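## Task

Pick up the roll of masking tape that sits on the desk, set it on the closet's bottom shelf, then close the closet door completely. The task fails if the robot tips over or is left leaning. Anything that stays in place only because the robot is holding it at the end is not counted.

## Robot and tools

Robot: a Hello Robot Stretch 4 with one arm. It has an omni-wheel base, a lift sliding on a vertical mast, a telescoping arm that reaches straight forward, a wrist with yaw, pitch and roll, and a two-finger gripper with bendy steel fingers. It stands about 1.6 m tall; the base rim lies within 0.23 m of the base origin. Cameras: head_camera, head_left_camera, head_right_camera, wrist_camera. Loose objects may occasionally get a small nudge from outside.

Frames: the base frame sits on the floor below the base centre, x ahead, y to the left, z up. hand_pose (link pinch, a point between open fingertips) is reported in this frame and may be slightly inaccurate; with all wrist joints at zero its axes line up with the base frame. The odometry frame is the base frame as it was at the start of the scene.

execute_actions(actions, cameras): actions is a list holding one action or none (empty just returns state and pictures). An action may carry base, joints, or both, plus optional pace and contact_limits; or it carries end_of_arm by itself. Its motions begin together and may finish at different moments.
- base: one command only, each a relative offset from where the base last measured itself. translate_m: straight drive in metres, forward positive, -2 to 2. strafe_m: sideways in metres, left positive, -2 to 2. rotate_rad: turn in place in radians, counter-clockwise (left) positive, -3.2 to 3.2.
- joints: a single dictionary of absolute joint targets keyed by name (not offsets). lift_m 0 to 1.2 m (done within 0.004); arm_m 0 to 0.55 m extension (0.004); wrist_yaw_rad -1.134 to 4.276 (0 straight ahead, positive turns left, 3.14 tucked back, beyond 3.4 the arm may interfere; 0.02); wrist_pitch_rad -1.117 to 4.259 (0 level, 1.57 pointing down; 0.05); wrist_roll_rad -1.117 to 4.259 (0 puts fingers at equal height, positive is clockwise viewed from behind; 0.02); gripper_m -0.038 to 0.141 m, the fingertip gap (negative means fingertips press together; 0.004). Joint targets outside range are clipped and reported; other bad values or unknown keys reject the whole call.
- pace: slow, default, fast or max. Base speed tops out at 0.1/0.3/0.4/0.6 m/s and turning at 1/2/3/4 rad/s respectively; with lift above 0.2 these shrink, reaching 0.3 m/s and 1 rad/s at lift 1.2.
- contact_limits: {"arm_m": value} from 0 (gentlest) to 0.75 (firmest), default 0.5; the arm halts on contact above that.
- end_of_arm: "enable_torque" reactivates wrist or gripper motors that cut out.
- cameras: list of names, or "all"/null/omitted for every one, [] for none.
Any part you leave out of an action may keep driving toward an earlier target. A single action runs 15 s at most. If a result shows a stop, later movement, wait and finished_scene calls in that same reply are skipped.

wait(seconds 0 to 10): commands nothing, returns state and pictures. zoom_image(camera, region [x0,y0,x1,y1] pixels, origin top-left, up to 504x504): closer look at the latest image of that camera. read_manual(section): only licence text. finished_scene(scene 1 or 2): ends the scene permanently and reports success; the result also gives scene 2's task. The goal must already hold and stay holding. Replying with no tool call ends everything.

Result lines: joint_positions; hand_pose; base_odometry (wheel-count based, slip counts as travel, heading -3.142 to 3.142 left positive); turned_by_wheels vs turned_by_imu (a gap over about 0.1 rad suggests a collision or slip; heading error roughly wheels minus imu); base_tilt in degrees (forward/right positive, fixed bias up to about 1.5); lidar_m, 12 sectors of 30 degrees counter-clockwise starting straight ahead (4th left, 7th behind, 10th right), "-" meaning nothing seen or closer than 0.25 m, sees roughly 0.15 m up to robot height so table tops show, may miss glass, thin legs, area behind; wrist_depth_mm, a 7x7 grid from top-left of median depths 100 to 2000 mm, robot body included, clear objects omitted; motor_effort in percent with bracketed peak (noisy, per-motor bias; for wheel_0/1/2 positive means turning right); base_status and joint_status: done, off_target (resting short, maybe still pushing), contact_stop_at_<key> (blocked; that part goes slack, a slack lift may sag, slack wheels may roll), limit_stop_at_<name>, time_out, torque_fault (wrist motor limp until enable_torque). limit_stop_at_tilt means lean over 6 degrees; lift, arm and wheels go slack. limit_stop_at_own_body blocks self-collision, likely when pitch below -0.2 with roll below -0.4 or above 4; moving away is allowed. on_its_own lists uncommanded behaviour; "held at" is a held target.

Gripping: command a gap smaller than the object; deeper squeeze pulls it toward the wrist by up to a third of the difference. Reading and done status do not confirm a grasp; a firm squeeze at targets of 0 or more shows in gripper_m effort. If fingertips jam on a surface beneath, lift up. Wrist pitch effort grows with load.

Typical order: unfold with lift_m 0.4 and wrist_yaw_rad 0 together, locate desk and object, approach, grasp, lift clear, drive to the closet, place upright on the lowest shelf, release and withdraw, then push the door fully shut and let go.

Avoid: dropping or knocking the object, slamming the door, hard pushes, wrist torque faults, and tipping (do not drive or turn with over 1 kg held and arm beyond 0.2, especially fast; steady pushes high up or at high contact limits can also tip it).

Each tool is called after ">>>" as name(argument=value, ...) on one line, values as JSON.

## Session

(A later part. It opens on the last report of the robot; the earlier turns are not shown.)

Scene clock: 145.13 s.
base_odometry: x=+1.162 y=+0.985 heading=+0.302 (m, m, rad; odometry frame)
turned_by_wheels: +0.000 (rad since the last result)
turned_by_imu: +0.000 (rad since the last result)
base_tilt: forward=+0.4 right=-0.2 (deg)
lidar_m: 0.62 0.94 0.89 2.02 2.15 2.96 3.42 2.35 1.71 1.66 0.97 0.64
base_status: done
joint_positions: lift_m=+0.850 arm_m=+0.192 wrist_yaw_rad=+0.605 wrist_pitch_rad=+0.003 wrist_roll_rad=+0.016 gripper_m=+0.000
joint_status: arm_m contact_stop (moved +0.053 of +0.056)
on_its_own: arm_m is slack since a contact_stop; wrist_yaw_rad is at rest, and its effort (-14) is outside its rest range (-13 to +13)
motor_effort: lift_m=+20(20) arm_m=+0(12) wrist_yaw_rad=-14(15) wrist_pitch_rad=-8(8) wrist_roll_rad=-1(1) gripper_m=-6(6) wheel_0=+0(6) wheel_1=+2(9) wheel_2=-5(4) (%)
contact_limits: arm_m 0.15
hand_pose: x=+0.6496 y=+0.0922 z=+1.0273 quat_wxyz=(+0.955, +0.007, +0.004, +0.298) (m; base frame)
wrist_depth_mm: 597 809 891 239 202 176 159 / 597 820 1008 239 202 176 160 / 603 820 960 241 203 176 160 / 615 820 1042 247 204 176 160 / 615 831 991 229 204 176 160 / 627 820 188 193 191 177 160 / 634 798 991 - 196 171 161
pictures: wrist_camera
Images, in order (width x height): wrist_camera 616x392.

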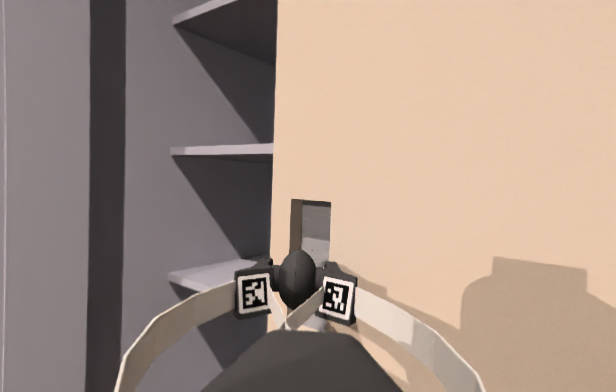

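>>> execute_actions(actions=[{"base":{"strafe_m":0.2},"joints":{"arm_m":0.198,"wrist_yaw_rad":0.6},"contact_limits":{"arm_m":0.2},"pace":"slow"}], cameras=["wrist_camera","head_camera"])

Scene clock: 148.33 s.
base_odometry: x=+1.102 y=+1.176 heading=+0.302 (m, m, rad; odometry frame)
turned_by_wheels: +0.000 (rad since the last result)
turned_by_imu: +0.001 (rad since the last result)
base_tilt: forward=+0.4 right=-0.3 (deg)
lidar_m: 0.62 0.76 0.93 1.83 1.91 2.71 3.43 2.63 1.93 1.84 0.96 0.67
base_status: done
joint_positions: lift_m=+0.850 arm_m=+0.197 wrist_yaw_rad=+0.600 wrist_pitch_rad=+0.002 wrist_roll_rad=+0.016 gripper_m=+0.000
joint_status: all done
motor_effort: lift_m=+20(20) arm_m=+7(13) wrist_yaw_rad=+1(37) wrist_pitch_rad=-6(8) wrist_roll_rad=-1(1) gripper_m=-6(7) wheel_0=-3(11) wheel_1=+4(14) wheel_2=-5(11) (%)
contact_limits: arm_m 0.2
hand_pose: x=+0.6551 y=+0.0907 z=+1.0274 quat_wxyz=(+0.955, +0.007, +0.003, +0.295) (m; base frame)
wrist_depth_mm: 449 508 750 236 201 174 158 / 452 517 759 236 200 174 158 / 455 517 741 236 201 175 158 / 459 525 768 242 202 175 158 / 462 525 788 238 202 175 159 / 466 530 183 191 184 175 159 / 473 508 750 - 198 169 160
pictures: head_camera, wrist_camera
Images, in order (width x height): head_camera 420x560, wrist_camera 616x392.

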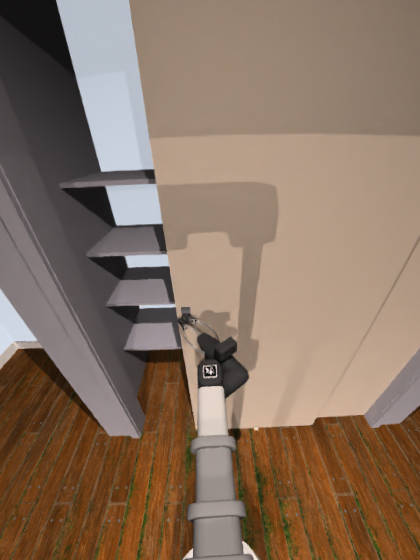

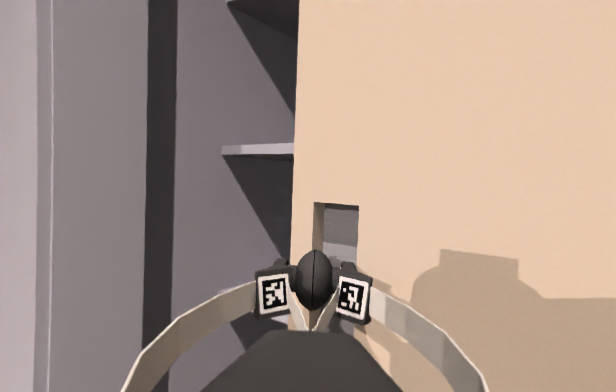

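>>> execute_actions(actions=[{"base":{"strafe_m":0.22},"joints":{"arm_m":0.203},"contact_limits":{"arm_m":0.2},"pace":"slow"}], cameras=["wrist_camera"])

>>> execute_actions(actions=[{"base":{"strafe_m":0.11},"joints":{"arm_m":0.206},"contact_limits":{"arm_m":0.2},"pace":"slow"}], cameras=["wrist_camera","head_camera"])

Scene clock: 151.80 s.
base_odometry: x=+1.037 y=+1.385 heading=+0.302 (m, m, rad; odometry frame)
turned_by_wheels: +0.000 (rad since the last result)
turned_by_imu: +0.001 (rad since the last result)
base_tilt: forward=+0.2 right=-0.2 (deg)
lidar_m: 0.62 0.65 1.68 1.61 1.67 2.38 3.39 2.83 2.18 2.08 1.00 0.67
base_status: done
joint_positions: lift_m=+0.850 arm_m=+0.202 wrist_yaw_rad=+0.600 wrist_pitch_rad=+0.002 wrist_roll_rad=+0.016 gripper_m=+0.000
joint_status: all done
motor_effort: lift_m=+20(20) arm_m=+7(12) wrist_yaw_rad=+0(8) wrist_pitch_rad=-6(6) wrist_roll_rad=-1(1) gripper_m=-5(5) wheel_0=-3(10) wheel_1=+2(8) wheel_2=-5(7) (%)
contact_limits: arm_m 0.2
hand_pose: x=+0.6601 y=+0.0907 z=+1.0274 quat_wxyz=(+0.955, +0.007, +0.003, +0.295) (m; base frame)
wrist_depth_mm: 1336 314 357 236 200 174 158 / 1366 317 362 236 200 174 158 / 1366 319 364 237 200 174 158 / 1366 322 366 241 201 174 158 / 1397 322 370 237 202 175 159 / 1397 322 182 192 184 175 159 / 1397 324 357 - 198 169 159
pictures: wrist_camera
Images, in order (width x height): wrist_camera 616x392.

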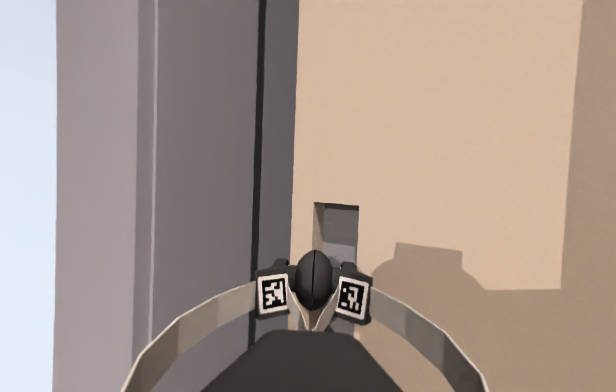

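Scene clock: 154.03 s.
base_odometry: x=+1.004 y=+1.490 heading=+0.301 (m, m, rad; odometry frame)
turned_by_wheels: +0.000 (rad since the last result)
turned_by_imu: +0.001 (rad since the last result)
base_tilt: forward=+0.3 right=-0.4 (deg)
lidar_m: 0.62 0.63 1.57 1.49 1.58 2.21 3.41 2.95 2.28 2.18 1.00 0.67
base_status: done
joint_positions: lift_m=+0.850 arm_m=+0.205 wrist_yaw_rad=+0.600 wrist_pitch_rad=+0.002 wrist_roll_rad=+0.016 gripper_m=+0.000
joint_status: all done
motor_effort: lift_m=+20(20) arm_m=+7(11) wrist_yaw_rad=-1(8) wrist_pitch_rad=-6(7) wrist_roll_rad=-1(1) gripper_m=-4(5) wheel_0=-2(9) wheel_1=+4(7) wheel_2=-5(7) (%)
contact_limits: arm_m 0.2
hand_pose: x=+0.6631 y=+0.0909 z=+1.0274 quat_wxyz=(+0.955, +0.007, +0.003, +0.296) (m; base frame)
wrist_depth_mm: 1336 332 245 236 200 173 158 / 1336 332 246 236 200 173 158 / 1336 334 247 236 200 174 158 / 1366 334 249 240 201 173 158 / 1397 338 249 237 201 175 158 / 1397 336 181 192 185 175 159 / 1397 338 250 - 197 168 159
pictures: head_camera, wrist_camera
Images, in order (width x height): head_camera 420x560, wrist_camera 616x392.

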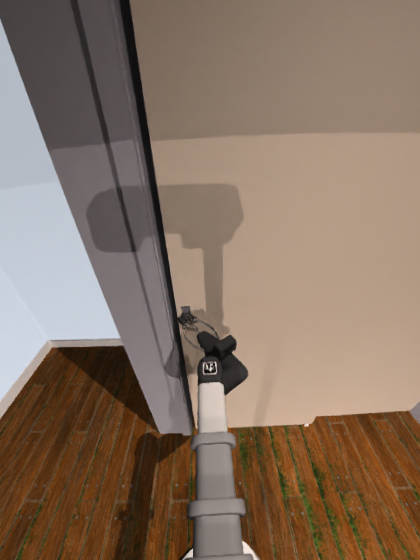

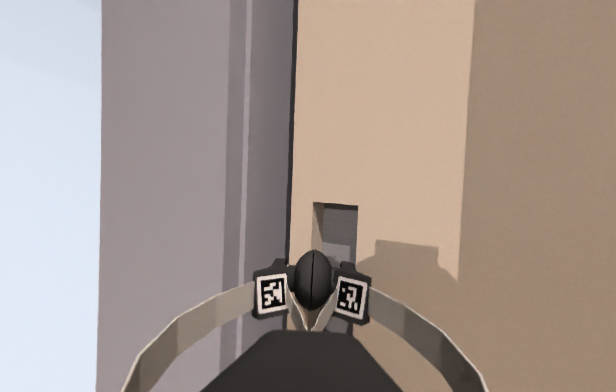

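>>> execute_actions(actions=[{"base":{"strafe_m":0.04},"pace":"slow"}], cameras=["wrist_camera"])

>>> execute_actions(actions=[{"base":{"strafe_m":-0.012},"pace":"slow"}], cameras=[])

>>> execute_actions(actions=[{"base":{"translate_m":-0.15},"pace":"slow"}], cameras=["wrist_camera","head_camera"])

Scene clock: 155.60 s.
base_odometry: x=+0.992 y=+1.528 heading=+0.300 (m, m, rad; odometry frame)
turned_by_wheels: -0.002 (rad since the last result)
turned_by_imu: -0.001 (rad since the last result)
base_tilt: forward=+0.2 right=-0.3 (deg)
lidar_m: 0.60 0.65 1.53 1.45 1.51 2.12 2.99 2.94 2.33 2.23 0.95 0.67
base_status: done
joint_positions: lift_m=+0.850 arm_m=+0.205 wrist_yaw_rad=+0.589 wrist_pitch_rad=+0.002 wrist_roll_rad=+0.016 gripper_m=+0.000
joint_status: not commanded
on_its_own: wrist_yaw_rad is at rest, and its effort (+33) is outside its rest range (-13 to +13)
motor_effort: lift_m=+20(20) arm_m=+7(7) wrist_yaw_rad=+33(33) wrist_pitch_rad=-6(6) wrist_roll_rad=-1(1) gripper_m=-3(5) wheel_0=-11(11) wheel_1=+1(8) wheel_2=-10(10) (%)
hand_pose: x=+0.6641 y=+0.0875 z=+1.0274 quat_wxyz=(+0.957, +0.007, +0.003, +0.290) (m; base frame)
wrist_depth_mm: 1308 324 236 224 200 175 159 / 1336 324 236 224 200 175 159 / 1366 325 237 226 201 175 160 / 1366 327 237 230 202 175 160 / 1336 327 239 233 202 176 160 / 1366 327 182 194 185 176 160 / 1366 329 247 - 198 168 161
pictures: wrist_camera
Images, in order (width x height): wrist_camera 616x392.

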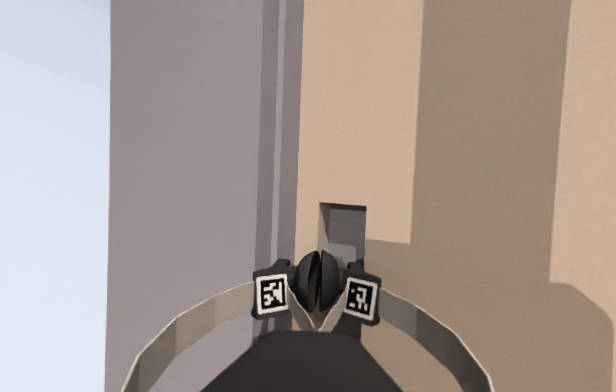

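Scene clock: 156.53 s.
base_odometry: x=+0.995 y=+1.517 heading=+0.299 (m, m, rad; odometry frame)
turned_by_wheels: -0.001 (rad since the last result)
turned_by_imu: +0.000 (rad since the last result)
base_tilt: forward=+0.4 right=-0.3 (deg)
lidar_m: 0.62 0.64 1.52 1.48 1.56 2.15 2.97 2.95 2.33 2.21 0.99 0.64
base_status: done
joint_positions: lift_m=+0.850 arm_m=+0.205 wrist_yaw_rad=+0.598 wrist_pitch_rad=+0.002 wrist_roll_rad=+0.016 gripper_m=+0.000
joint_status: not commanded
motor_effort: lift_m=+20(20) arm_m=+7(7) wrist_yaw_rad=+5(33) wrist_pitch_rad=-6(6) wrist_roll_rad=-1(1) gripper_m=-5(6) wheel_0=+3(10) wheel_1=-3(6) wheel_2=-6(12) (%)
hand_pose: x=+0.6632 y=+0.0903 z=+1.0274 quat_wxyz=(+0.956, +0.007, +0.003, +0.295) (m; base frame)
wrist_depth_mm: 1336 329 237 227 200 174 158 / 1308 332 238 230 200 175 158 / 1336 334 240 232 201 174 158 / 1336 336 240 236 202 175 159 / 1336 334 241 235 202 175 159 / 1366 336 181 193 184 176 159 / 1366 334 249 - 198 170 160
pictures: none
No camera images: the call's "cameras" was empty. Leave "cameras" out to get every camera's image.

Scene clock: 159.33 s.
base_odometry: x=+0.852 y=+1.473 heading=+0.299 (m, m, rad; odometry frame)
turned_by_wheels: +0.000 (rad since the last result)
turned_by_imu: +0.001 (rad since the last result)
base_tilt: forward=+0.2 right=-0.3 (deg)
lidar_m: 0.78 0.80 1.55 1.46 1.56 2.18 3.24 2.61 2.31 2.19 1.19 0.80
base_status: done
joint_positions: lift_m=+0.850 arm_m=+0.205 wrist_yaw_rad=+0.600 wrist_pitch_rad=+0.002 wrist_roll_rad=+0.016 gripper_m=+0.000
joint_status: not commanded
motor_effort: lift_m=+20(20) arm_m=+6(7) wrist_yaw_rad=+0(4) wrist_pitch_rad=-7(6) wrist_roll_rad=-1(1) gripper_m=-5(5) wheel_0=-3(5) wheel_1=-1(5) wheel_2=+4(9) (%)
hand_pose: x=+0.6633 y=+0.0906 z=+1.0274 quat_wxyz=(+0.955, +0.007, +0.003, +0.295) (m; base frame)
wrist_depth_mm: 1336 1576 1618 399 347 314 281 / 1336 1576 1661 402 347 314 281 / 1336 1618 1661 402 349 312 281 / 1366 1618 1661 404 351 312 282 / 1308 1618 1618 366 359 314 283 / 1366 1618 184 192 184 314 282 / 1366 1537 1708 - 355 303 285
pictures: head_camera, wrist_camera
Images, in order (width x height): head_camera 420x560, wrist_camera 616x392.

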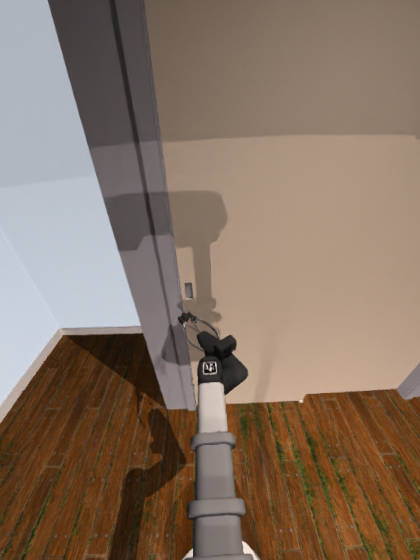

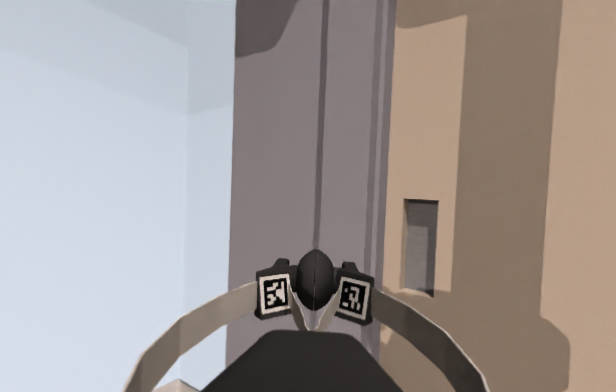

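>>> finished_scene(scene=2)

The scene is finished: the task was done.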